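# Shelve the blue carton into the gap in the row

## Task

Take the blue carton off the desk and set it into the empty slot among the cartons on the wall shelf. It must stand upright, line up with its neighbours and face end-on the way they do (either end may face out). The brown cartons must stay where they were, neither moved nor rotated. A carton that topples or ends up leaning means failure, and the carton has to stay put without the robot holding it.

## Robot and tools

Robot: a wheeled base with a lifting column carrying a head and two six-joint arms (left_, right_), each with a parallel gripper. Shoulder height S = 0.90 m + column_m. Folded, as at start, the robot is 0.73 m long, 0.62 m wide, S + 0.43 m tall, and its front sits 0.40 m ahead of the column. Grip force here is reduced: each finger pad gives only about 13 to 25 N, so hold the carton firmly and avoid sliding it.

Frames: base frame has its origin on the floor under the column, between the drive wheels; x forward, y left, z up. left_hand and right_hand in results are the point where the fingers meet, in this frame (fingertips 8 mm further). The hand's z axis is the finger direction (quat_wxyz maps (0,0,1) onto it), y is the opening direction. Odometry frame is the base frame at scene start; base_odometry counts wheel turns only, heading -3.142 to 3.142, left positive.

execute_actions: argument actions is a list holding one action or none (empty returns state and images only). cameras is a list of names (cam_head_left, cam_head_right, cam_left_wrist, cam_right_wrist, nav_camera, all); omitted or null means all, [] means none. An action may contain:
- base: exactly one of translate_m (offset in metres along the robot's heading from where it last measured itself, forward positive, -3 to 3) or rotate_rad (offset turn in radians, counter-clockwise/left positive, -3.2 to 3.2). No sideways motion.
- joints: an object of absolute targets keyed by joint name: column_m 0 to 0.8 m; head_tilt_rad -0.61 to 1.308 (positive tilts down); for each arm joint1 -2.879 to 2.879, joint2 0 to 3.141, joint3 0 to 3.019, joint4 -1.692 to 1.57, joint5 -1.57 to 1.57 (positive swings hand to robot's right), joint6 -2.094 to 2.094 (positive rolls clockwise seen from behind); gripper_m 0 to 0.093 m fingertip gap. Done tolerances: column 0.005, head 0.03, joints 1-6 0.045/0.14/0.09/0.055/0.03/0.035, gripper 0.003.
- speeds: optional caps for this action, translate_m 0.05 to 0.8 m/s, rotate_rad 0.1 to 1 rad/s (defaults are the maxima).
Motions in one action start together. Unknown keys or out-of-range numbers reject the whole call. A base move needing over 8.667 s is rejected; no action runs beyond 15 s. Joints left out may still be driving toward earlier targets.

wait: seconds 0 to 10; robot keeps its last command. zoom_image: camera plus region [x0, y0, x1, y1] in pixels from the top-left, at most 504 x 504, on that camera's latest full image. finished_scene: scene = current scene number; irreversible, call only once the carton stands free and correct. If a result reports a stop, remaining motion calls in that reply are skipped.

Arm geometry (typical): with joint1 = -1.57 (left) or 1.57 (right) and joints 5, 6 at 0, the arm moves in a vertical plane 0.23 m beside the column. Let a = j2 - 0.35, b = 1.05 + j2 - j3, c = b - j4 (c = 1.57 means fingers straight down). Hand is 0.12 + 0.39 sin a + 0.38 cos b + 0.25 cos c ahead and S + 0.39 cos a - 0.38 sin b - 0.25 sin c high. Example: j2, j3, j4 = 0.93, 0.78, 0.14 gives 0.60 m ahead, 0.25 m below S. Real hands sag lower and nearer by up to ~5 cm (about 12 cm when loaded); trust the reported hand position (1-3 cm error). Reach about 1 m from the shoulder. Under 0.4 m height the housing blocks a hand closer than 0.45 m. Loads with fingers down: 0.3 kg fine out to 0.6 m ahead from 0.14 m above to 0.7 m below S; 1 kg out to 0.8 m at 0.3-0.55 m below S. Flat-ish fingers only for light loads.

Friction: target changes under ~0.03 rad (0.08 for joints 2, 3) may not move anything despite "done". speeds do not slow arms; approach contacts in roughly 0.05 rad steps from your previous target.

Gripper: fingers 7 cm long; outer width is opening +1 cm at tips, +5 cm at base; body 10 x 7 cm; wrist camera sticks out 11 cm on one side. Grip by commanding a gap smaller than the object; "off_target" is then normal. A reported gap 0.002 m or more above target means something is held.

Result lines: base_status and joint_status per motion: done, off_target (resting away, maybe still pushing), contact_stop, time_out, not_followed (safety check withheld arm targets; back the moved joints off 0.05 rad or move away). on_its_own lists uncommanded behaviour; "held at" is a target. turned_by_wheels vs turned_by_imu differing by over ~4% and 0.05 rad means slip or collision. base_tilt in degrees. motor_effort covers only the wheels (peak in brackets). wheel_motors_off = 1 while wheels are disabled. Motor temperatures are listed per arm joint.

Column: going down it halts with contact_stop when a hand or held object touches down, then refuses further lowering until raised 0.2 m. It may sink up to 0.15-0.2 m more after contact. A blocked arm keeps pushing and can overheat; to relax it, resend its reported joint positions (a held load then sags slightly).

Base: stops only on wheel stall; back off 0.05 m before retrying. Table tops 0.30 m+ high can slide over the housing into the column. Hard pushing ~3 s cuts the wheel motors for 2 s.

Cameras: head cameras 0.91-1.03 m + column_m up, looking down by head_tilt_rad. Wrist cameras sit 0.10 m behind the fingertips, looking along the fingers, tilted 0.62 rad toward the hand's +x. nav_camera is low at the base front.

Avoid: dropping or knocking cartons, shoving the brown ones, arms touching each other, prolonged pushing, overheating (warning at 85 °C, arm drops at 100 °C).

Each tool is called as name([rows], argument=value, ...), one row to a line, values as JSON.

## Session

execute_actions(actions=[])

Scene clock: 0.00 s.
Motor temperatures (°C, as the motors report them): left_arm=[27 26 29 26 28 26] | right_arm=[29 28 27 26 26 28]
base_odometry: x=+0.000 y=+0.000 heading=+0.000 (m, m, rad; odometry frame)
turned_by_wheels: +0.000 (rad since the last result)
turned_by_imu: +0.000 (rad since the last result)
base_tilt: forward=+0.1 right=-0.4 (deg)
base_status: not commanded
joint_positions: column_m=+0.555 head_tilt_rad=+0.857 left_joint1_rad=-1.601 left_joint2_rad=+0.885 left_joint3_rad=+0.411 left_joint4_rad=-0.971 left_joint5_rad=+0.047 left_joint6_rad=+0.043 left_gripper_m=+0.095 right_joint1_rad=+1.569 right_joint2_rad=+0.896 right_joint3_rad=+0.417 right_joint4_rad=-1.002 right_joint5_rad=+0.054 right_joint6_rad=-0.084 right_gripper_m=+0.095
joint_status: not commanded
wheel_motors_off: 0
motor_effort: left_wheel=+5 right_wheel=+2 (%)
left_hand: x=+0.1443 y=+0.2103 z=+1.2584 quat_wxyz=(+0.444, -0.021, -0.895, +0.039) (m; base frame)
right_hand: x=+0.1414 y=-0.2350 z=+1.2628 quat_wxyz=(+0.461, +0.049, -0.886, +0.005) (m; base frame)
pictures: cam_head_left, cam_head_right, cam_left_wrist, cam_right_wrist, nav_camera
Images, in order (width x height): cam_head_left 504x504, cam_head_right 504x504, cam_left_wrist 504x504, cam_right_wrist 504x504, nav_camera 504x504.

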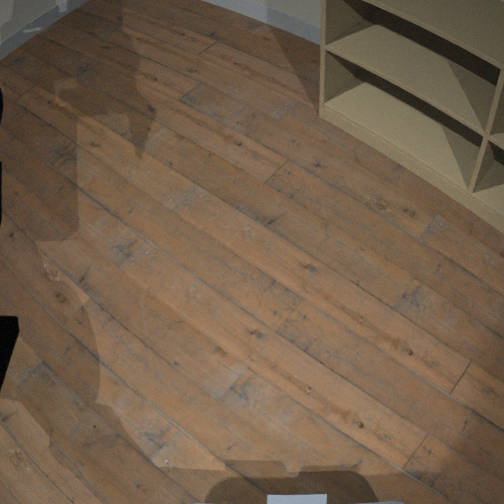

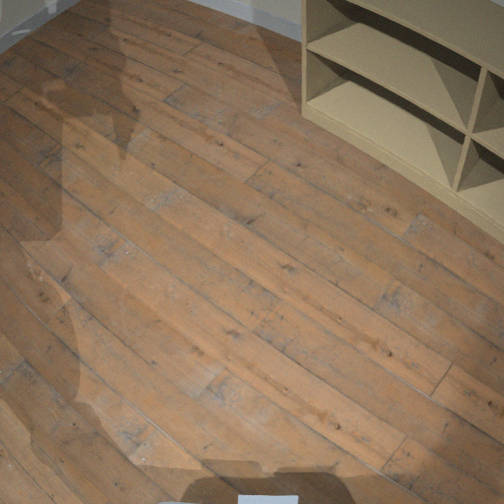

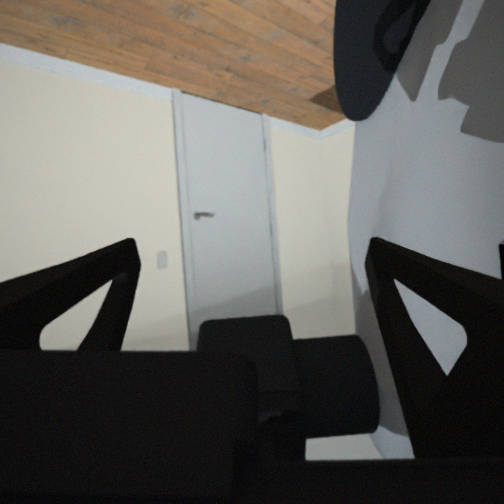

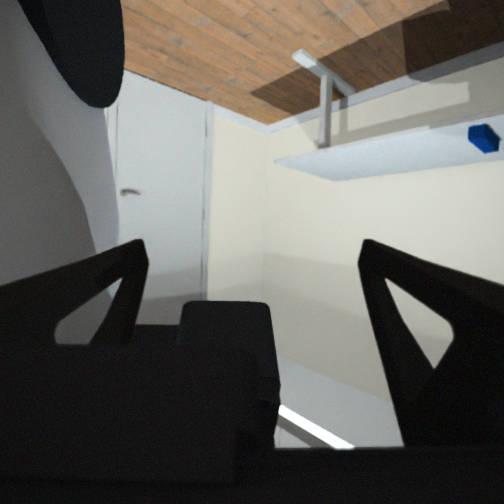

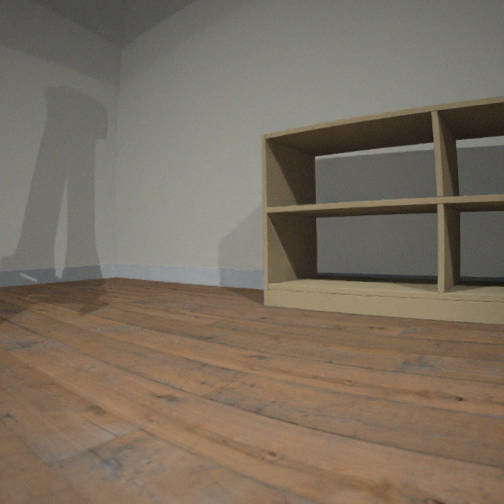

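execute_actions([
  {"base":{"rotate_rad":-1.57},"joints":{"head_tilt_rad":0.45}},
], cameras=["cam_head_left","nav_camera"])

execute_actions([
  {"base":{"rotate_rad":-1.2}},
], cameras=["cam_head_left","nav_camera"])

execute_actions([
  {"base":{"rotate_rad":-1.5}},
], cameras=["cam_head_left","nav_camera"])

Scene clock: 6.53 s.
Motor temperatures (°C, as the motors report them): left_arm=[27 26 29 26 28 26] | right_arm=[29 28 27 26 26 28]
base_odometry: x=+0.000 y=+0.000 heading=-1.570 (m, m, rad; odometry frame)
turned_by_wheels: -1.570 (rad since the last result)
turned_by_imu: -1.551 (rad since the last result)
base_tilt: forward=+0.1 right=-0.3 (deg)
base_status: done
joint_positions: column_m=+0.555 head_tilt_rad=+0.468 left_joint1_rad=-1.601 left_joint2_rad=+0.885 left_joint3_rad=+0.411 left_joint4_rad=-0.971 left_joint5_rad=+0.047 left_joint6_rad=+0.043 left_gripper_m=+0.095 right_joint1_rad=+1.569 right_joint2_rad=+0.896 right_joint3_rad=+0.417 right_joint4_rad=-1.002 right_joint5_rad=+0.054 right_joint6_rad=-0.084 right_gripper_m=+0.095
joint_status: all done
wheel_motors_off: 0
motor_effort: left_wheel=+1(46) right_wheel=-3(44) (%)
left_hand: x=+0.1443 y=+0.2103 z=+1.2584 quat_wxyz=(+0.444, -0.021, -0.895, +0.039) (m; base frame)
right_hand: x=+0.1414 y=-0.2350 z=+1.2628 quat_wxyz=(+0.461, +0.049, -0.886, +0.005) (m; base frame)
pictures: cam_head_left, nav_camera
Images, in order (width x height): cam_head_left 504x504, nav_camera 504x504.

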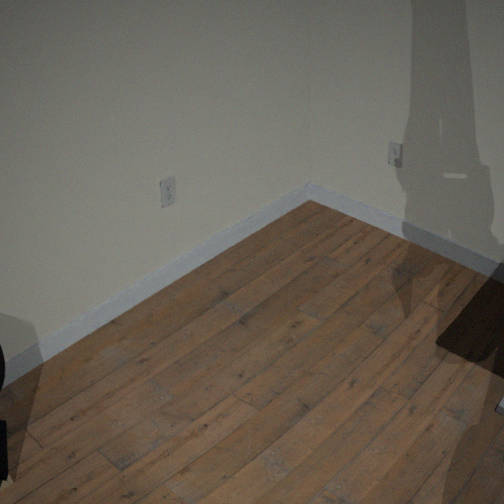

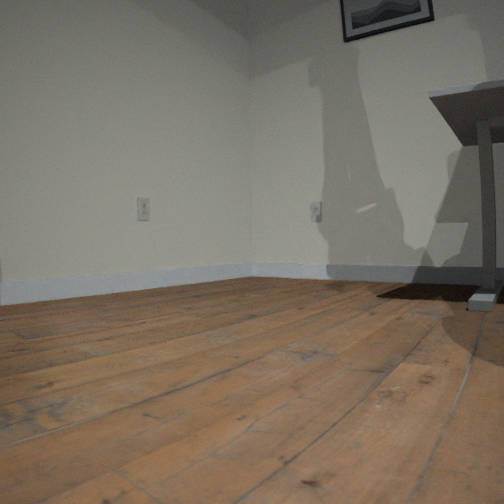

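Scene clock: 9.03 s.
Motor temperatures (°C, as the motors report them): left_arm=[27 26 29 26 28 26] | right_arm=[29 28 27 26 26 28]
base_odometry: x=+0.000 y=+0.000 heading=-2.769 (m, m, rad; odometry frame)
turned_by_wheels: -1.199 (rad since the last result)
turned_by_imu: -1.190 (rad since the last result)
base_tilt: forward=+0.2 right=-0.3 (deg)
base_status: done
joint_positions: column_m=+0.555 head_tilt_rad=+0.468 left_joint1_rad=-1.601 left_joint2_rad=+0.885 left_joint3_rad=+0.411 left_joint4_rad=-0.971 left_joint5_rad=+0.047 left_joint6_rad=+0.043 left_gripper_m=+0.095 right_joint1_rad=+1.569 right_joint2_rad=+0.896 right_joint3_rad=+0.417 right_joint4_rad=-1.002 right_joint5_rad=+0.054 right_joint6_rad=-0.084 right_gripper_m=+0.095
joint_status: not commanded
wheel_motors_off: 0
motor_effort: left_wheel=+1(27) right_wheel=-2(26) (%)
left_hand: x=+0.1443 y=+0.2103 z=+1.2584 quat_wxyz=(+0.444, -0.021, -0.895, +0.039) (m; base frame)
right_hand: x=+0.1414 y=-0.2350 z=+1.2628 quat_wxyz=(+0.461, +0.049, -0.886, +0.005) (m; base frame)
pictures: cam_head_left, nav_camera
Images, in order (width x height): cam_head_left 504x504, nav_camera 504x504.

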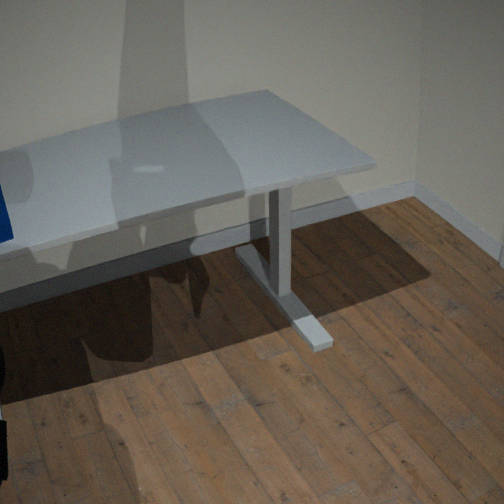

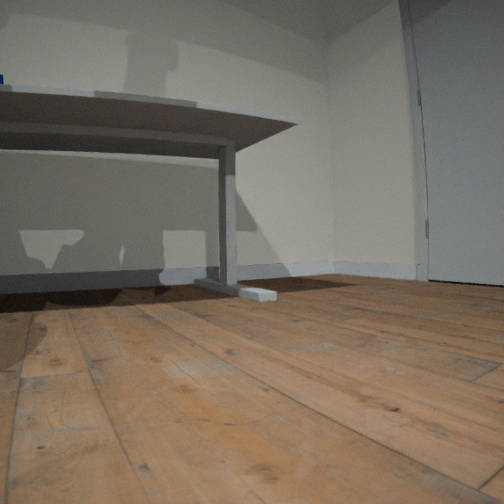

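Scene clock: 11.83 s.
Motor temperatures (°C, as the motors report them): left_arm=[27 26 29 26 28 26] | right_arm=[29 28 27 26 26 28]
base_odometry: x=+0.000 y=+0.000 heading=+2.015 (m, m, rad; odometry frame)
turned_by_wheels: -1.499 (rad since the last result)
turned_by_imu: -1.488 (rad since the last result)
base_tilt: forward=+0.0 right=-0.4 (deg)
base_status: done
joint_positions: column_m=+0.555 head_tilt_rad=+0.468 left_joint1_rad=-1.601 left_joint2_rad=+0.885 left_joint3_rad=+0.411 left_joint4_rad=-0.971 left_joint5_rad=+0.047 left_joint6_rad=+0.043 left_gripper_m=+0.095 right_joint1_rad=+1.569 right_joint2_rad=+0.896 right_joint3_rad=+0.417 right_joint4_rad=-1.002 right_joint5_rad=+0.054 right_joint6_rad=-0.084 right_gripper_m=+0.095
joint_status: not commanded
wheel_motors_off: 0
motor_effort: left_wheel=+1(27) right_wheel=-1(26) (%)
left_hand: x=+0.1443 y=+0.2103 z=+1.2584 quat_wxyz=(+0.444, -0.021, -0.895, +0.039) (m; base frame)
right_hand: x=+0.1414 y=-0.2350 z=+1.2628 quat_wxyz=(+0.461, +0.049, -0.886, +0.005) (m; base frame)
pictures: cam_head_left, nav_camera
Images, in order (width x height): cam_head_left 504x504, nav_camera 504x504.

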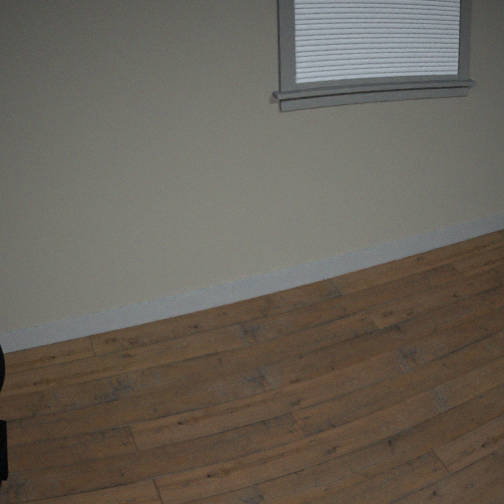

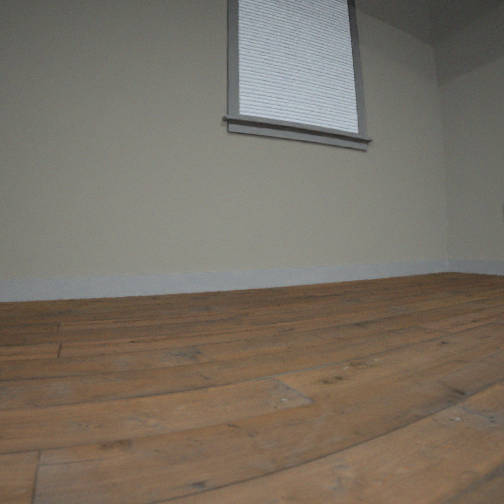

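Shelf not seen yet; probably above the bookcase.

execute_actions([
  {"base":{"rotate_rad":-1.3},"joints":{"head_tilt_rad":0.1}},
], cameras=["cam_head_left","nav_camera"])

execute_actions([
  {"base":{"rotate_rad":-1.2}},
], cameras=["cam_head_left","nav_camera"])

Scene clock: 14.57 s.
Motor temperatures (°C, as the motors report them): left_arm=[27 26 29 26 28 26] | right_arm=[29 28 27 26 26 28]
base_odometry: x=+0.000 y=+0.000 heading=+0.716 (m, m, rad; odometry frame)
turned_by_wheels: -1.299 (rad since the last result)
turned_by_imu: -1.289 (rad since the last result)
base_tilt: forward=+0.1 right=-0.4 (deg)
base_status: done
joint_positions: column_m=+0.555 head_tilt_rad=+0.120 left_joint1_rad=-1.601 left_joint2_rad=+0.885 left_joint3_rad=+0.411 left_joint4_rad=-0.971 left_joint5_rad=+0.047 left_joint6_rad=+0.043 left_gripper_m=+0.095 right_joint1_rad=+1.569 right_joint2_rad=+0.896 right_joint3_rad=+0.417 right_joint4_rad=-1.002 right_joint5_rad=+0.054 right_joint6_rad=-0.084 right_gripper_m=+0.095
joint_status: all done
wheel_motors_off: 0
motor_effort: left_wheel=+1(28) right_wheel=-1(28) (%)
left_hand: x=+0.1443 y=+0.2103 z=+1.2584 quat_wxyz=(+0.444, -0.021, -0.895, +0.039) (m; base frame)
right_hand: x=+0.1414 y=-0.2350 z=+1.2628 quat_wxyz=(+0.461, +0.049, -0.886, +0.005) (m; base frame)
pictures: cam_head_left, nav_camera
Images, in order (width x height): cam_head_left 504x504, nav_camera 504x504.

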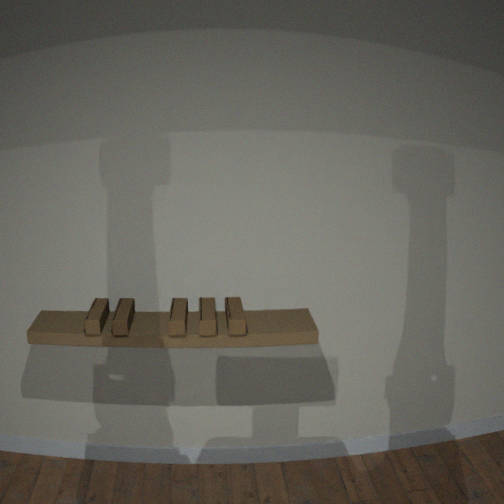

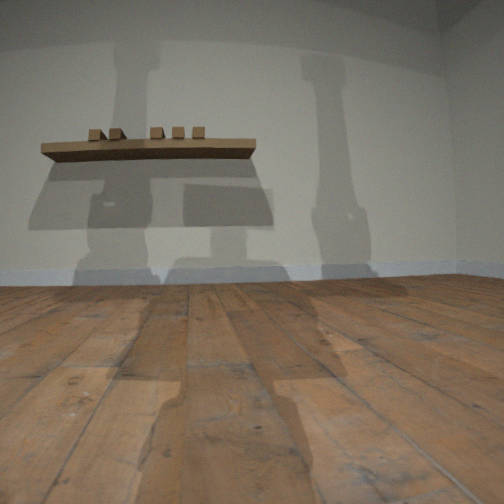

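Scene clock: 17.07 s.
Motor temperatures (°C, as the motors report them): left_arm=[27 26 29 26 28 26] | right_arm=[29 28 27 26 26 28]
base_odometry: x=+0.000 y=+0.000 heading=-0.484 (m, m, rad; odometry frame)
turned_by_wheels: -1.199 (rad since the last result)
turned_by_imu: -1.190 (rad since the last result)
base_tilt: forward=+0.1 right=-0.3 (deg)
base_status: done
joint_positions: column_m=+0.555 head_tilt_rad=+0.120 left_joint1_rad=-1.601 left_joint2_rad=+0.885 left_joint3_rad=+0.411 left_joint4_rad=-0.971 left_joint5_rad=+0.047 left_joint6_rad=+0.043 left_gripper_m=+0.095 right_joint1_rad=+1.569 right_joint2_rad=+0.896 right_joint3_rad=+0.417 right_joint4_rad=-1.002 right_joint5_rad=+0.054 right_joint6_rad=-0.084 right_gripper_m=+0.095
joint_status: not commanded
wheel_motors_off: 0
motor_effort: left_wheel=+1(27) right_wheel=-1(25) (%)
left_hand: x=+0.1443 y=+0.2103 z=+1.2584 quat_wxyz=(+0.444, -0.021, -0.895, +0.039) (m; base frame)
right_hand: x=+0.1414 y=-0.2350 z=+1.2628 quat_wxyz=(+0.461, +0.049, -0.886, +0.005) (m; base frame)
pictures: cam_head_left, nav_camera
Images, in order (width x height): cam_head_left 504x504, nav_camera 504x504.

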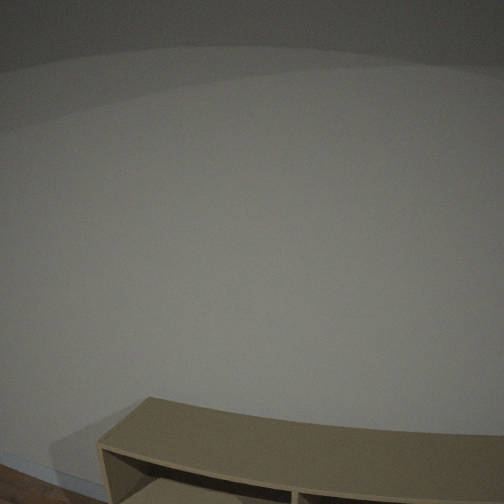

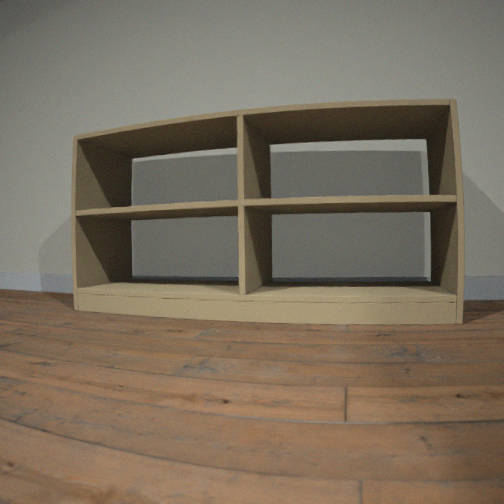

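execute_actions([
  {"base":{"rotate_rad":-1.9},"joints":{"head_tilt_rad":0.6}},
], cameras=["cam_head_left","cam_head_right","nav_camera"])

Scene clock: 20.40 s.
Motor temperatures (°C, as the motors report them): left_arm=[27 26 29 26 28 26] | right_arm=[29 28 27 26 26 28]
base_odometry: x=+0.000 y=+0.000 heading=-2.383 (m, m, rad; odometry frame)
turned_by_wheels: -1.899 (rad since the last result)
turned_by_imu: -1.885 (rad since the last result)
base_tilt: forward=+0.0 right=-0.3 (deg)
base_status: done
joint_positions: column_m=+0.555 head_tilt_rad=+0.603 left_joint1_rad=-1.601 left_joint2_rad=+0.885 left_joint3_rad=+0.411 left_joint4_rad=-0.971 left_joint5_rad=+0.047 left_joint6_rad=+0.043 left_gripper_m=+0.095 right_joint1_rad=+1.569 right_joint2_rad=+0.896 right_joint3_rad=+0.417 right_joint4_rad=-1.002 right_joint5_rad=+0.054 right_joint6_rad=-0.084 right_gripper_m=+0.095
joint_status: all done
wheel_motors_off: 0
motor_effort: left_wheel=+1(28) right_wheel=+0(27) (%)
left_hand: x=+0.1443 y=+0.2103 z=+1.2584 quat_wxyz=(+0.444, -0.021, -0.895, +0.039) (m; base frame)
right_hand: x=+0.1414 y=-0.2350 z=+1.2628 quat_wxyz=(+0.461, +0.049, -0.886, +0.005) (m; base frame)
pictures: cam_head_left, cam_head_right, nav_camera
Images, in order (width x height): cam_head_left 504x504, cam_head_right 504x504, nav_camera 504x504.

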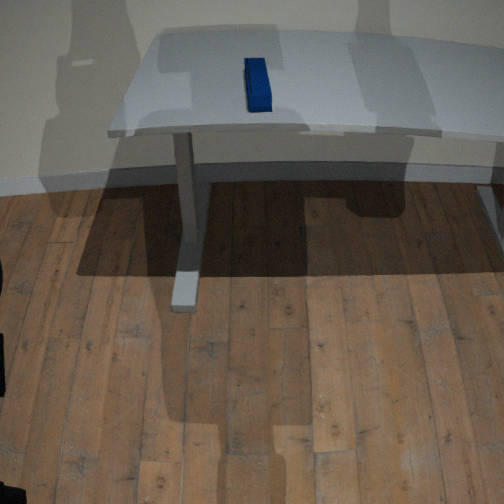

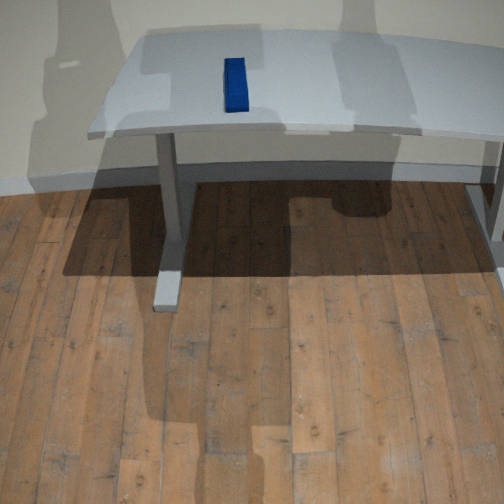

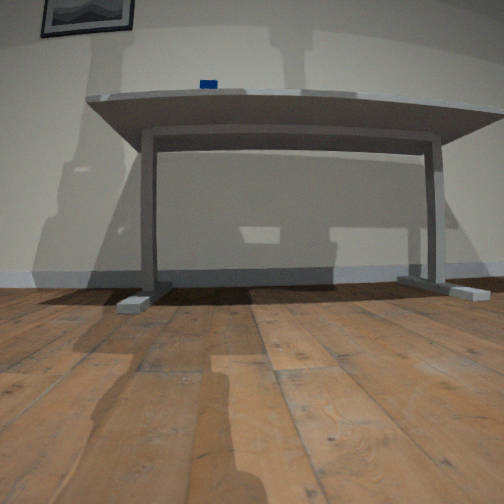

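execute_actions([
  {"base":{"translate_m":0.6},"joints":{"left_joint1_rad":-1.57,"left_joint2_rad":1.0,"left_joint3_rad":0.8,"left_joint4_rad":-0.32,"left_joint5_rad":0,"left_joint6_rad":0,"column_m":0.4,"head_tilt_rad":0.7}},
])

Scene clock: 23.73 s.
Motor temperatures (°C, as the motors report them): left_arm=[27 26 29 26 28 26] | right_arm=[29 28 27 26 26 28]
base_odometry: x=-0.436 y=-0.412 heading=-2.384 (m, m, rad; odometry frame)
turned_by_wheels: +0.000 (rad since the last result)
turned_by_imu: +0.002 (rad since the last result)
base_tilt: forward=+0.2 right=-0.3 (deg)
base_status: done
joint_positions: column_m=+0.400 head_tilt_rad=+0.703 left_joint1_rad=-1.579 left_joint2_rad=+1.001 left_joint3_rad=+0.804 left_joint4_rad=-0.325 left_joint5_rad=+0.002 left_joint6_rad=+0.009 left_gripper_m=+0.095 right_joint1_rad=+1.569 right_joint2_rad=+0.895 right_joint3_rad=+0.419 right_joint4_rad=-1.002 right_joint5_rad=+0.054 right_joint6_rad=-0.084 right_gripper_m=+0.095
joint_status: all done
wheel_motors_off: 0
motor_effort: left_wheel=+0(52) right_wheel=-1(58) (%)
left_hand: x=+0.4813 y=+0.2205 z=+0.9997 quat_wxyz=(-0.001, -0.006, -1.000, +0.005) (m; base frame)
right_hand: x=+0.1427 y=-0.2350 z=+1.1070 quat_wxyz=(+0.459, +0.049, -0.887, +0.005) (m; base frame)
pictures: cam_head_left, cam_head_right, cam_left_wrist, cam_right_wrist, nav_camera
Images, in order (width x height): cam_head_left 504x504, cam_head_right 504x504, cam_left_wrist 504x504, cam_right_wrist 504x504, nav_camera 504x504.

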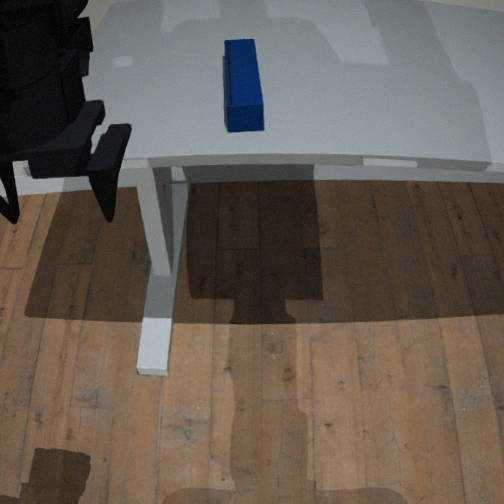

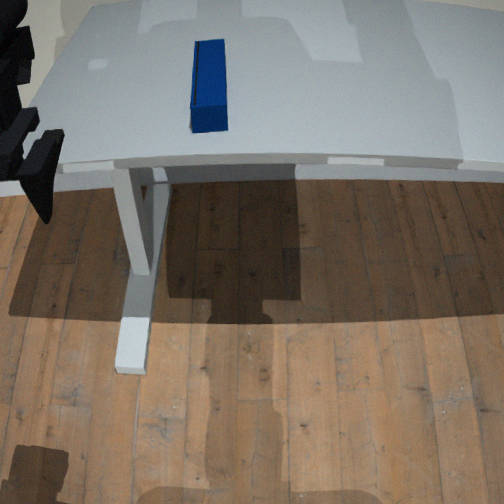

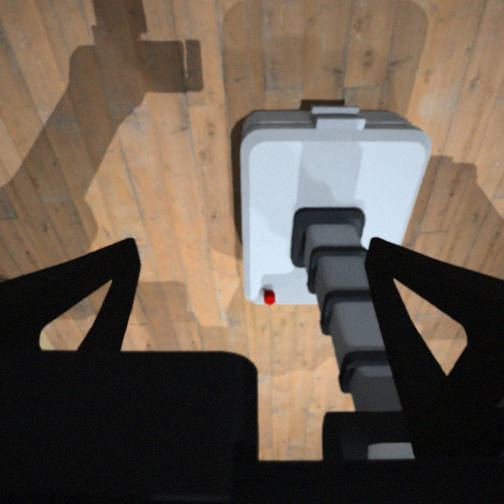

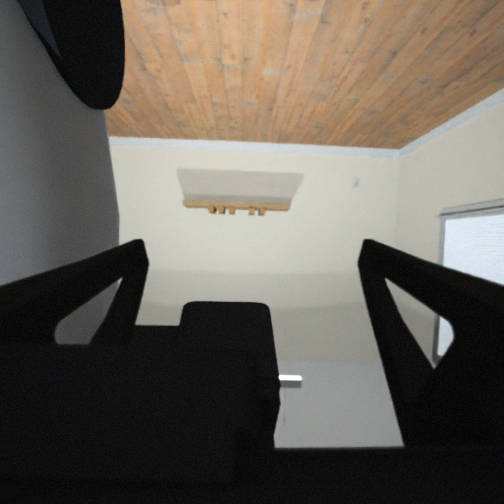

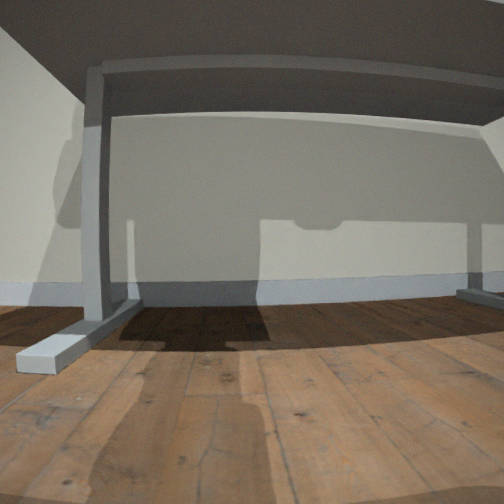

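execute_actions([
  {"base":{"translate_m":0.6},"joints":{"head_tilt_rad":1.0}},
], cameras=["cam_head_left","cam_head_right","cam_left_wrist"])

Scene clock: 26.83 s.
Motor temperatures (°C, as the motors report them): left_arm=[27 27 29 26 28 26] | right_arm=[29 29 27 26 26 28]
base_odometry: x=-0.872 y=-0.825 heading=-2.384 (m, m, rad; odometry frame)
turned_by_wheels: -0.001 (rad since the last result)
turned_by_imu: +0.002 (rad since the last result)
base_tilt: forward=+0.0 right=-0.3 (deg)
base_status: done
joint_positions: column_m=+0.400 head_tilt_rad=+1.000 left_joint1_rad=-1.579 left_joint2_rad=+1.001 left_joint3_rad=+0.803 left_joint4_rad=-0.324 left_joint5_rad=+0.002 left_joint6_rad=+0.009 left_gripper_m=+0.095 right_joint1_rad=+1.569 right_joint2_rad=+0.895 right_joint3_rad=+0.420 right_joint4_rad=-1.002 right_joint5_rad=+0.054 right_joint6_rad=-0.084 right_gripper_m=+0.095
joint_status: all done
wheel_motors_off: 0
motor_effort: left_wheel=+0(30) right_wheel=+2(32) (%)
left_hand: x=+0.4806 y=+0.2205 z=+0.9995 quat_wxyz=(-0.001, -0.006, -1.000, +0.005) (m; base frame)
right_hand: x=+0.1431 y=-0.2350 z=+1.1068 quat_wxyz=(+0.459, +0.049, -0.887, +0.005) (m; base frame)
pictures: cam_head_left, cam_head_right, cam_left_wrist
Images, in order (width x height): cam_head_left 504x504, cam_head_right 504x504, cam_left_wrist 504x504.

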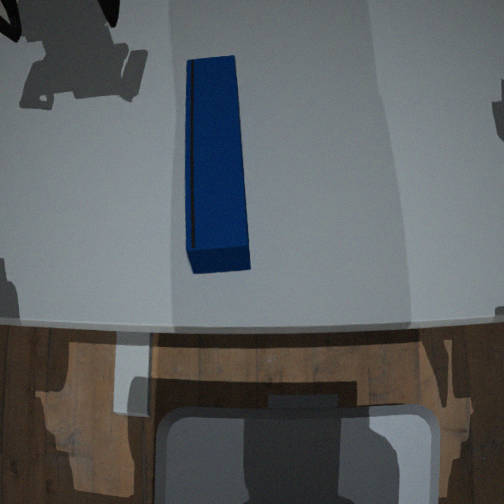

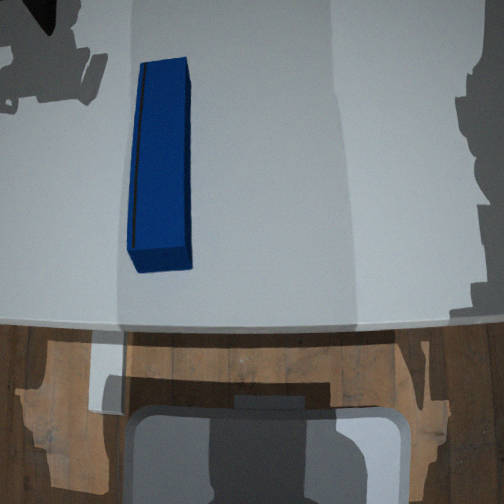

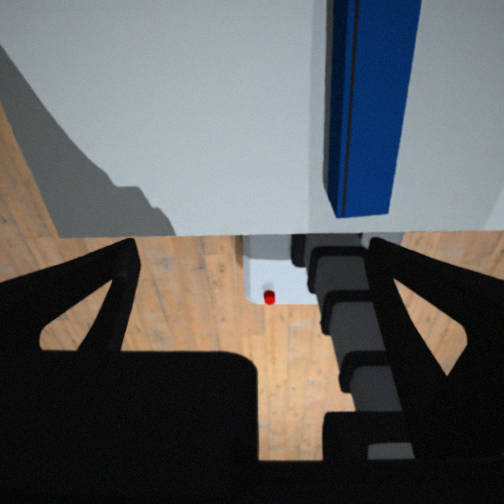

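execute_actions([
  {"base":{"rotate_rad":-0.205},"joints":{"left_joint6_rad":-0.205,"column_m":0.33}},
], cameras=["cam_head_left","cam_left_wrist"])

Scene clock: 28.70 s.
Motor temperatures (°C, as the motors report them): left_arm=[27 27 29 26 28 26] | right_arm=[29 29 27 26 26 28]
base_odometry: x=-0.872 y=-0.825 heading=-2.588 (m, m, rad; odometry frame)
turned_by_wheels: -0.204 (rad since the last result)
turned_by_imu: -0.196 (rad since the last result)
base_tilt: forward=+0.1 right=-0.4 (deg)
base_status: done
joint_positions: column_m=+0.330 head_tilt_rad=+1.000 left_joint1_rad=-1.578 left_joint2_rad=+1.001 left_joint3_rad=+0.803 left_joint4_rad=-0.324 left_joint5_rad=+0.002 left_joint6_rad=-0.195 left_gripper_m=+0.095 right_joint1_rad=+1.569 right_joint2_rad=+0.895 right_joint3_rad=+0.420 right_joint4_rad=-1.002 right_joint5_rad=+0.054 right_joint6_rad=-0.084 right_gripper_m=+0.095
joint_status: all done
wheel_motors_off: 0
motor_effort: left_wheel=-1(43) right_wheel=-1(51) (%)
left_hand: x=+0.4806 y=+0.2207 z=+0.9295 quat_wxyz=(+0.000, +0.095, -0.995, +0.004) (m; base frame)
right_hand: x=+0.1431 y=-0.2350 z=+1.0369 quat_wxyz=(+0.459, +0.049, -0.887, +0.005) (m; base frame)
pictures: cam_head_left, cam_left_wrist
Images, in order (width x height): cam_head_left 504x504, cam_left_wrist 504x504.

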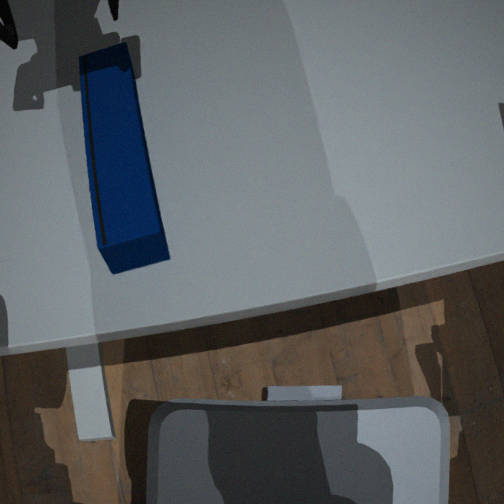

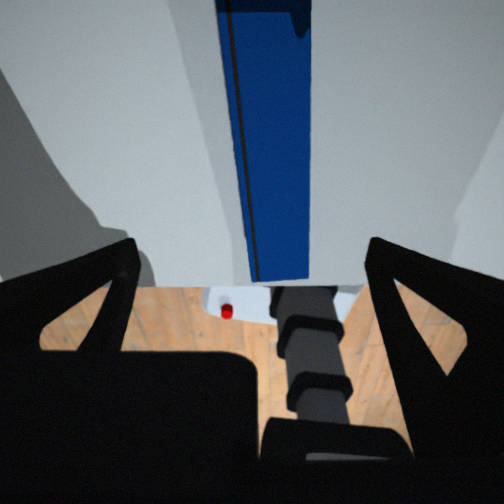

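execute_actions([
  {"base":{"translate_m":0.05,"rotate_rad":0},"joints":{"column_m":0.27}},
])

execute_actions([
  {"base":{"translate_m":0.04},"joints":{"column_m":0.27}},
], cameras=["cam_head_left","cam_left_wrist"])

action 0: "base" must hold exactly one of rotate_rad, translate_m; got {"translate_m": 0.05, "rotate_rad": 0}

Scene clock: 30.30 s.
Motor temperatures (°C, as the motors report them): left_arm=[27 27 29 26 28 26] | right_arm=[29 29 27 26 26 28]
base_odometry: x=-0.906 y=-0.846 heading=-2.589 (m, m, rad; odometry frame)
turned_by_wheels: -0.002 (rad since the last result)
turned_by_imu: -0.001 (rad since the last result)
base_tilt: forward=+0.2 right=-0.4 (deg)
base_status: done
joint_positions: column_m=+0.270 head_tilt_rad=+1.000 left_joint1_rad=-1.578 left_joint2_rad=+1.001 left_joint3_rad=+0.803 left_joint4_rad=-0.324 left_joint5_rad=+0.002 left_joint6_rad=-0.195 left_gripper_m=+0.095 right_joint1_rad=+1.569 right_joint2_rad=+0.895 right_joint3_rad=+0.419 right_joint4_rad=-1.002 right_joint5_rad=+0.054 right_joint6_rad=-0.084 right_gripper_m=+0.095
joint_status: all done
wheel_motors_off: 0
motor_effort: left_wheel=+0(40) right_wheel=+0(55) (%)
left_hand: x=+0.4805 y=+0.2207 z=+0.8696 quat_wxyz=(+0.000, +0.095, -0.995, +0.004) (m; base frame)
right_hand: x=+0.1428 y=-0.2350 z=+0.9770 quat_wxyz=(+0.459, +0.049, -0.887, +0.005) (m; base frame)
pictures: cam_head_left, cam_left_wrist
Images, in order (width x height): cam_head_left 504x504, cam_left_wrist 504x504.

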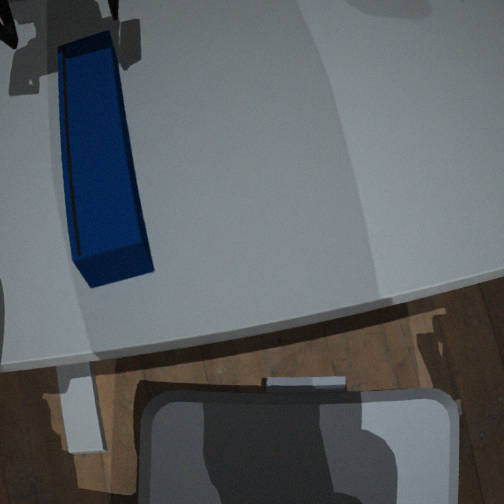

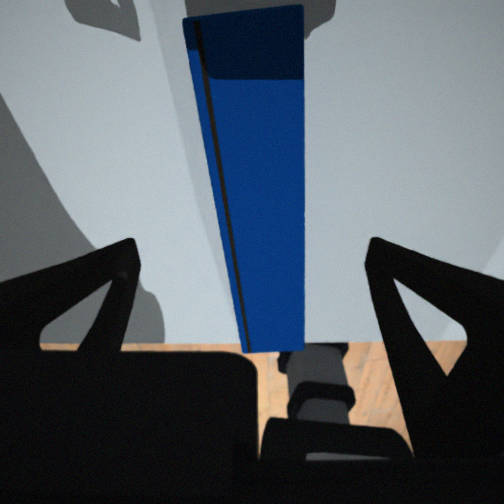

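execute_actions([
  {"base":{"translate_m":-0.05},"joints":{"column_m":0.22}},
], cameras=["cam_head_left","cam_left_wrist"])

Scene clock: 31.80 s.
Motor temperatures (°C, as the motors report them): left_arm=[27 27 29 26 28 26] | right_arm=[29 29 27 26 26 28]
base_odometry: x=-0.864 y=-0.820 heading=-2.588 (m, m, rad; odometry frame)
turned_by_wheels: +0.001 (rad since the last result)
turned_by_imu: +0.001 (rad since the last result)
base_tilt: forward=+0.3 right=-0.4 (deg)
base_status: done
joint_positions: column_m=+0.220 head_tilt_rad=+1.001 left_joint1_rad=-1.578 left_joint2_rad=+1.001 left_joint3_rad=+0.801 left_joint4_rad=-0.323 left_joint5_rad=+0.002 left_joint6_rad=-0.195 left_gripper_m=+0.095 right_joint1_rad=+1.569 right_joint2_rad=+0.895 right_joint3_rad=+0.416 right_joint4_rad=-1.002 right_joint5_rad=+0.054 right_joint6_rad=-0.084 right_gripper_m=+0.095
joint_status: all done
wheel_motors_off: 0
motor_effort: left_wheel=-1(24) right_wheel=-4(62) (%)
left_hand: x=+0.4795 y=+0.2207 z=+0.8194 quat_wxyz=(+0.000, +0.095, -0.995, +0.004) (m; base frame)
right_hand: x=+0.1410 y=-0.2350 z=+0.9276 quat_wxyz=(+0.461, +0.049, -0.886, +0.005) (m; base frame)
pictures: cam_head_left, cam_left_wrist
Images, in order (width x height): cam_head_left 504x504, cam_left_wrist 504x504.

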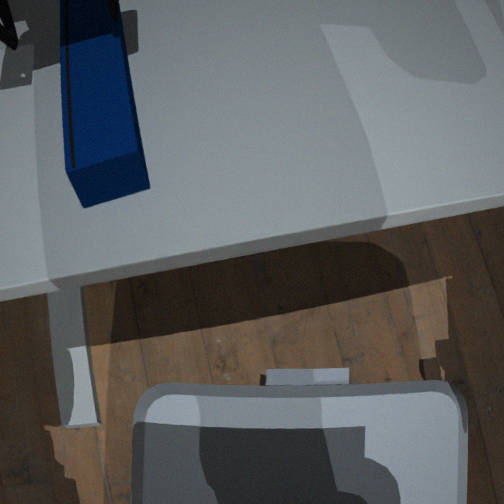

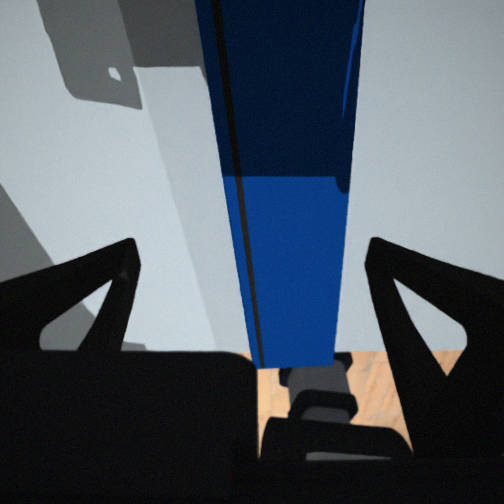

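execute_actions([
  {"base":{"rotate_rad":-0.035,"translate_m":null}},
])

execute_actions([
  {"base":{"rotate_rad":-0.035},"joints":{"left_joint6_rad":-0.24}},
], cameras=["cam_left_wrist"])

execute_actions([
  {"joints":{"column_m":0.195}},
], cameras=["cam_head_left","cam_left_wrist"])


Scene clock: 32.87 s.
Motor temperatures (°C, as the motors report them): left_arm=[27 27 29 26 28 26] | right_arm=[29 29 27 26 26 28]
base_odometry: x=-0.864 y=-0.820 heading=-2.622 (m, m, rad; odometry frame)
turned_by_wheels: -0.034 (rad since the last result)
turned_by_imu: -0.033 (rad since the last result)
base_tilt: forward=+0.1 right=-0.4 (deg)
base_status: done
joint_positions: column_m=+0.220 head_tilt_rad=+1.001 left_joint1_rad=-1.578 left_joint2_rad=+1.001 left_joint3_rad=+0.801 left_joint4_rad=-0.323 left_joint5_rad=+0.002 left_joint6_rad=-0.230 left_gripper_m=+0.095 right_joint1_rad=+1.569 right_joint2_rad=+0.895 right_joint3_rad=+0.416 right_joint4_rad=-1.002 right_joint5_rad=+0.054 right_joint6_rad=-0.084 right_gripper_m=+0.095
joint_status: all done
wheel_motors_off: 0
motor_effort: left_wheel=+0(21) right_wheel=-2(35) (%)
left_hand: x=+0.4795 y=+0.2207 z=+0.8194 quat_wxyz=(+0.001, +0.113, -0.994, +0.004) (m; base frame)
right_hand: x=+0.1410 y=-0.2350 z=+0.9276 quat_wxyz=(+0.461, +0.049, -0.886, +0.005) (m; base frame)
pictures: cam_left_wrist
Images, in order (width x height): cam_left_wrist 504x504.

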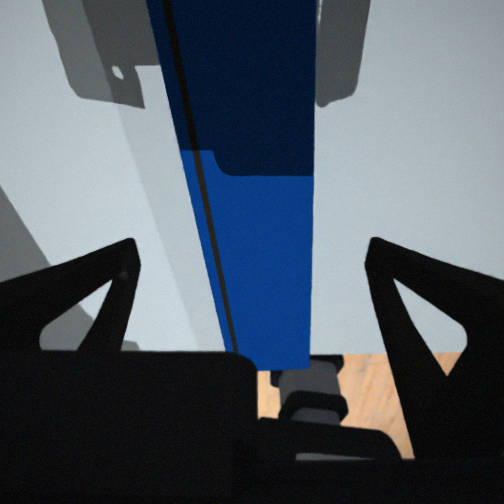

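Scene clock: 33.80 s.
Motor temperatures (°C, as the motors report them): left_arm=[27 27 29 26 28 26] | right_arm=[29 29 27 26 26 28]
base_odometry: x=-0.864 y=-0.820 heading=-2.622 (m, m, rad; odometry frame)
turned_by_wheels: +0.000 (rad since the last result)
turned_by_imu: +0.001 (rad since the last result)
base_tilt: forward=+0.1 right=-0.3 (deg)
base_status: not commanded
joint_positions: column_m=+0.195 head_tilt_rad=+1.001 left_joint1_rad=-1.578 left_joint2_rad=+1.001 left_joint3_rad=+0.801 left_joint4_rad=-0.323 left_joint5_rad=+0.002 left_joint6_rad=-0.230 left_gripper_m=+0.095 right_joint1_rad=+1.569 right_joint2_rad=+0.895 right_joint3_rad=+0.416 right_joint4_rad=-1.002 right_joint5_rad=+0.054 right_joint6_rad=-0.084 right_gripper_m=+0.095
joint_status: all done
wheel_motors_off: 0
motor_effort: left_wheel=+3(3) right_wheel=-5(6) (%)
left_hand: x=+0.4795 y=+0.2207 z=+0.7944 quat_wxyz=(+0.001, +0.113, -0.994, +0.004) (m; base frame)
right_hand: x=+0.1410 y=-0.2350 z=+0.9026 quat_wxyz=(+0.461, +0.049, -0.886, +0.005) (m; base frame)
pictures: cam_head_left, cam_left_wrist
Images, in order (width x height): cam_head_left 504x504, cam_left_wrist 504x504.

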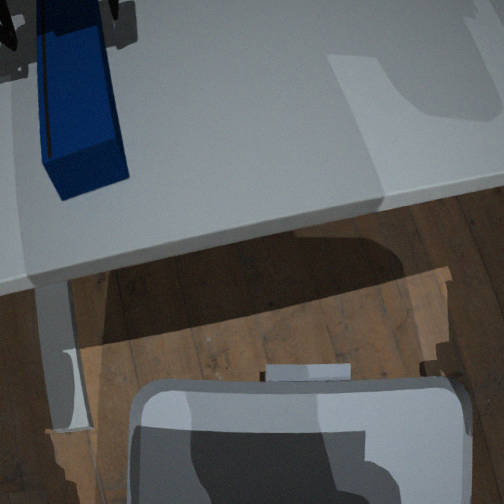

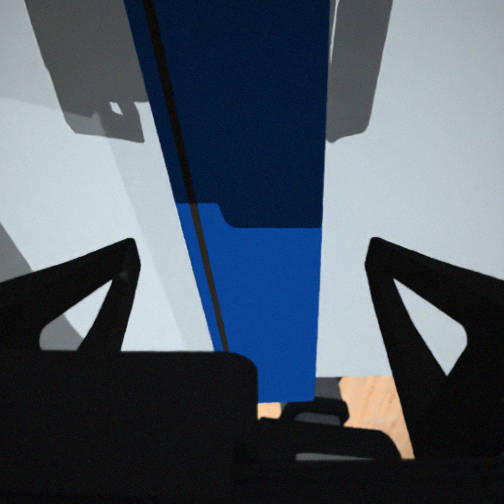

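execute_actions([
  {"joints":{"column_m":0.165}},
], cameras=["cam_head_left","cam_left_wrist","nav_camera"])

Scene clock: 34.93 s.
Motor temperatures (°C, as the motors report them): left_arm=[27 27 29 26 28 26] | right_arm=[29 29 27 26 26 28]
base_odometry: x=-0.864 y=-0.820 heading=-2.622 (m, m, rad; odometry frame)
turned_by_wheels: +0.000 (rad since the last result)
turned_by_imu: +0.001 (rad since the last result)
base_tilt: forward=+0.1 right=-0.3 (deg)
base_status: not commanded
joint_positions: column_m=+0.165 head_tilt_rad=+1.001 left_joint1_rad=-1.578 left_joint2_rad=+1.001 left_joint3_rad=+0.801 left_joint4_rad=-0.323 left_joint5_rad=+0.002 left_joint6_rad=-0.230 left_gripper_m=+0.095 right_joint1_rad=+1.569 right_joint2_rad=+0.895 right_joint3_rad=+0.416 right_joint4_rad=-1.002 right_joint5_rad=+0.054 right_joint6_rad=-0.084 right_gripper_m=+0.095
joint_status: all done
wheel_motors_off: 0
motor_effort: left_wheel=+4(4) right_wheel=-7(6) (%)
left_hand: x=+0.4795 y=+0.2207 z=+0.7644 quat_wxyz=(+0.001, +0.113, -0.994, +0.004) (m; base frame)
right_hand: x=+0.1410 y=-0.2350 z=+0.8726 quat_wxyz=(+0.461, +0.049, -0.886, +0.005) (m; base frame)
pictures: cam_head_left, cam_left_wrist, nav_camera
Images, in order (width x height): cam_head_left 504x504, cam_left_wrist 504x504, nav_camera 504x504.

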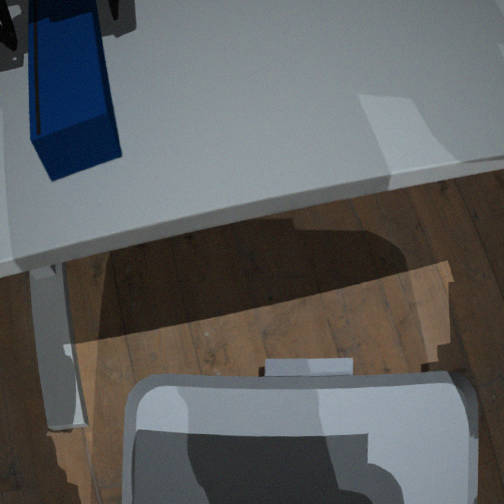

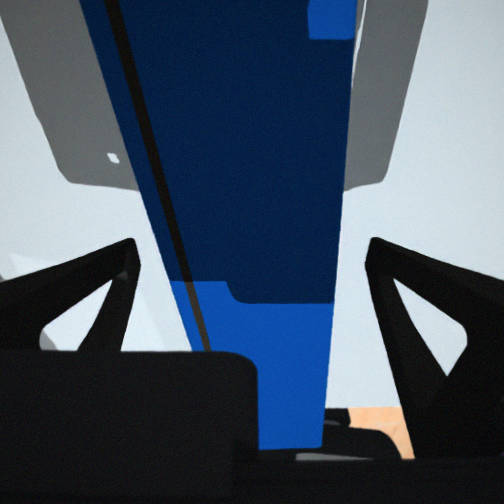

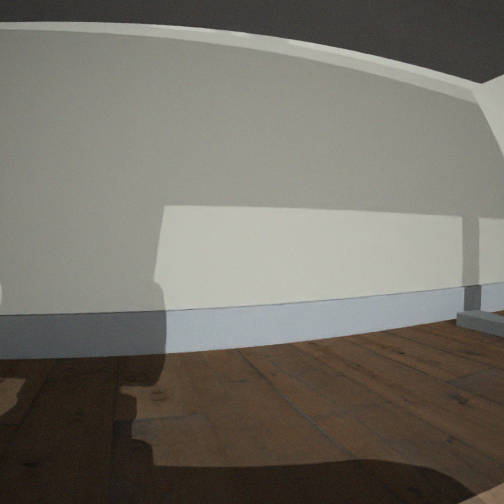

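execute_actions([
  {"joints":{"column_m":0.14}},
], cameras=["cam_left_wrist"])

execute_actions([
  {"joints":{"left_gripper_m":0.03}},
], cameras=["cam_head_left","cam_left_wrist"])

Scene clock: 35.97 s.
Motor temperatures (°C, as the motors report them): left_arm=[27 27 29 26 28 26] | right_arm=[29 29 27 26 26 28]
base_odometry: x=-0.864 y=-0.820 heading=-2.622 (m, m, rad; odometry frame)
turned_by_wheels: +0.000 (rad since the last result)
turned_by_imu: +0.000 (rad since the last result)
base_tilt: forward=+0.2 right=-0.3 (deg)
base_status: not commanded
joint_positions: column_m=+0.140 head_tilt_rad=+1.001 left_joint1_rad=-1.578 left_joint2_rad=+1.001 left_joint3_rad=+0.801 left_joint4_rad=-0.323 left_joint5_rad=+0.002 left_joint6_rad=-0.230 left_gripper_m=+0.095 right_joint1_rad=+1.569 right_joint2_rad=+0.895 right_joint3_rad=+0.416 right_joint4_rad=-1.002 right_joint5_rad=+0.054 right_joint6_rad=-0.084 right_gripper_m=+0.095
joint_status: all done
wheel_motors_off: 0
motor_effort: left_wheel=+5(5) right_wheel=-6(5) (%)
left_hand: x=+0.4795 y=+0.2207 z=+0.7394 quat_wxyz=(+0.001, +0.113, -0.994, +0.004) (m; base frame)
right_hand: x=+0.1410 y=-0.2350 z=+0.8476 quat_wxyz=(+0.461, +0.049, -0.886, +0.005) (m; base frame)
pictures: cam_left_wrist
Images, in order (width x height): cam_left_wrist 504x504.

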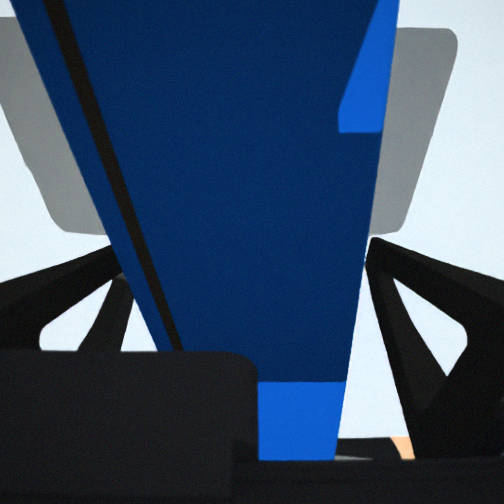

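Scene clock: 36.60 s.
Motor temperatures (°C, as the motors report them): left_arm=[27 27 29 26 28 26] | right_arm=[29 29 27 26 26 28]
base_odometry: x=-0.864 y=-0.820 heading=-2.622 (m, m, rad; odometry frame)
turned_by_wheels: +0.000 (rad since the last result)
turned_by_imu: +0.000 (rad since the last result)
base_tilt: forward=+0.1 right=-0.2 (deg)
base_status: not commanded
joint_positions: column_m=+0.140 head_tilt_rad=+1.001 left_joint1_rad=-1.578 left_joint2_rad=+1.001 left_joint3_rad=+0.801 left_joint4_rad=-0.323 left_joint5_rad=+0.002 left_joint6_rad=-0.230 left_gripper_m=+0.061 right_joint1_rad=+1.569 right_joint2_rad=+0.895 right_joint3_rad=+0.416 right_joint4_rad=-1.002 right_joint5_rad=+0.054 right_joint6_rad=-0.084 right_gripper_m=+0.095
joint_status: left_gripper_m off_target (ended at +0.061, target +0.030)
wheel_motors_off: 0
motor_effort: left_wheel=+5(4) right_wheel=-6(5) (%)
left_hand: x=+0.4795 y=+0.2207 z=+0.7394 quat_wxyz=(+0.000, +0.113, -0.994, +0.004) (m; base frame)
right_hand: x=+0.1410 y=-0.2350 z=+0.8476 quat_wxyz=(+0.461, +0.049, -0.886, +0.005) (m; base frame)
pictures: cam_head_left, cam_left_wrist
Images, in order (width x height): cam_head_left 504x504, cam_left_wrist 504x504.

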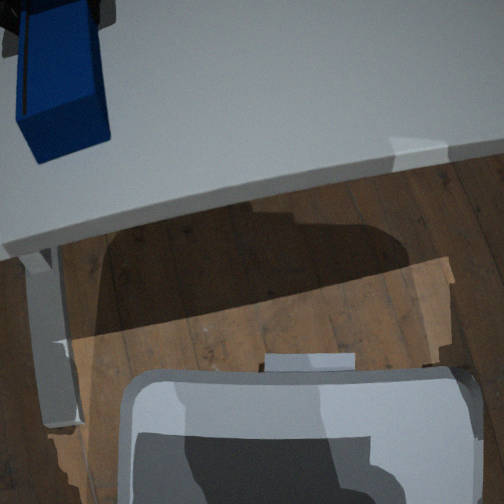

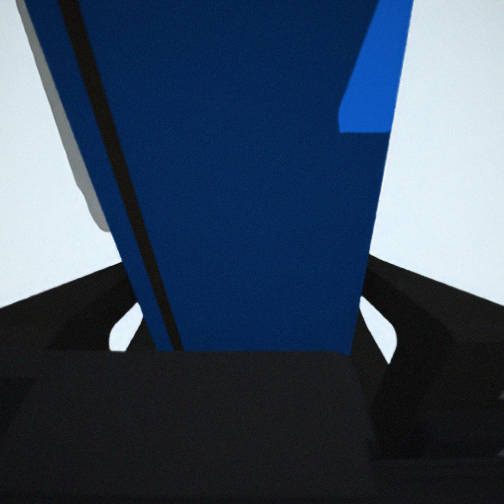

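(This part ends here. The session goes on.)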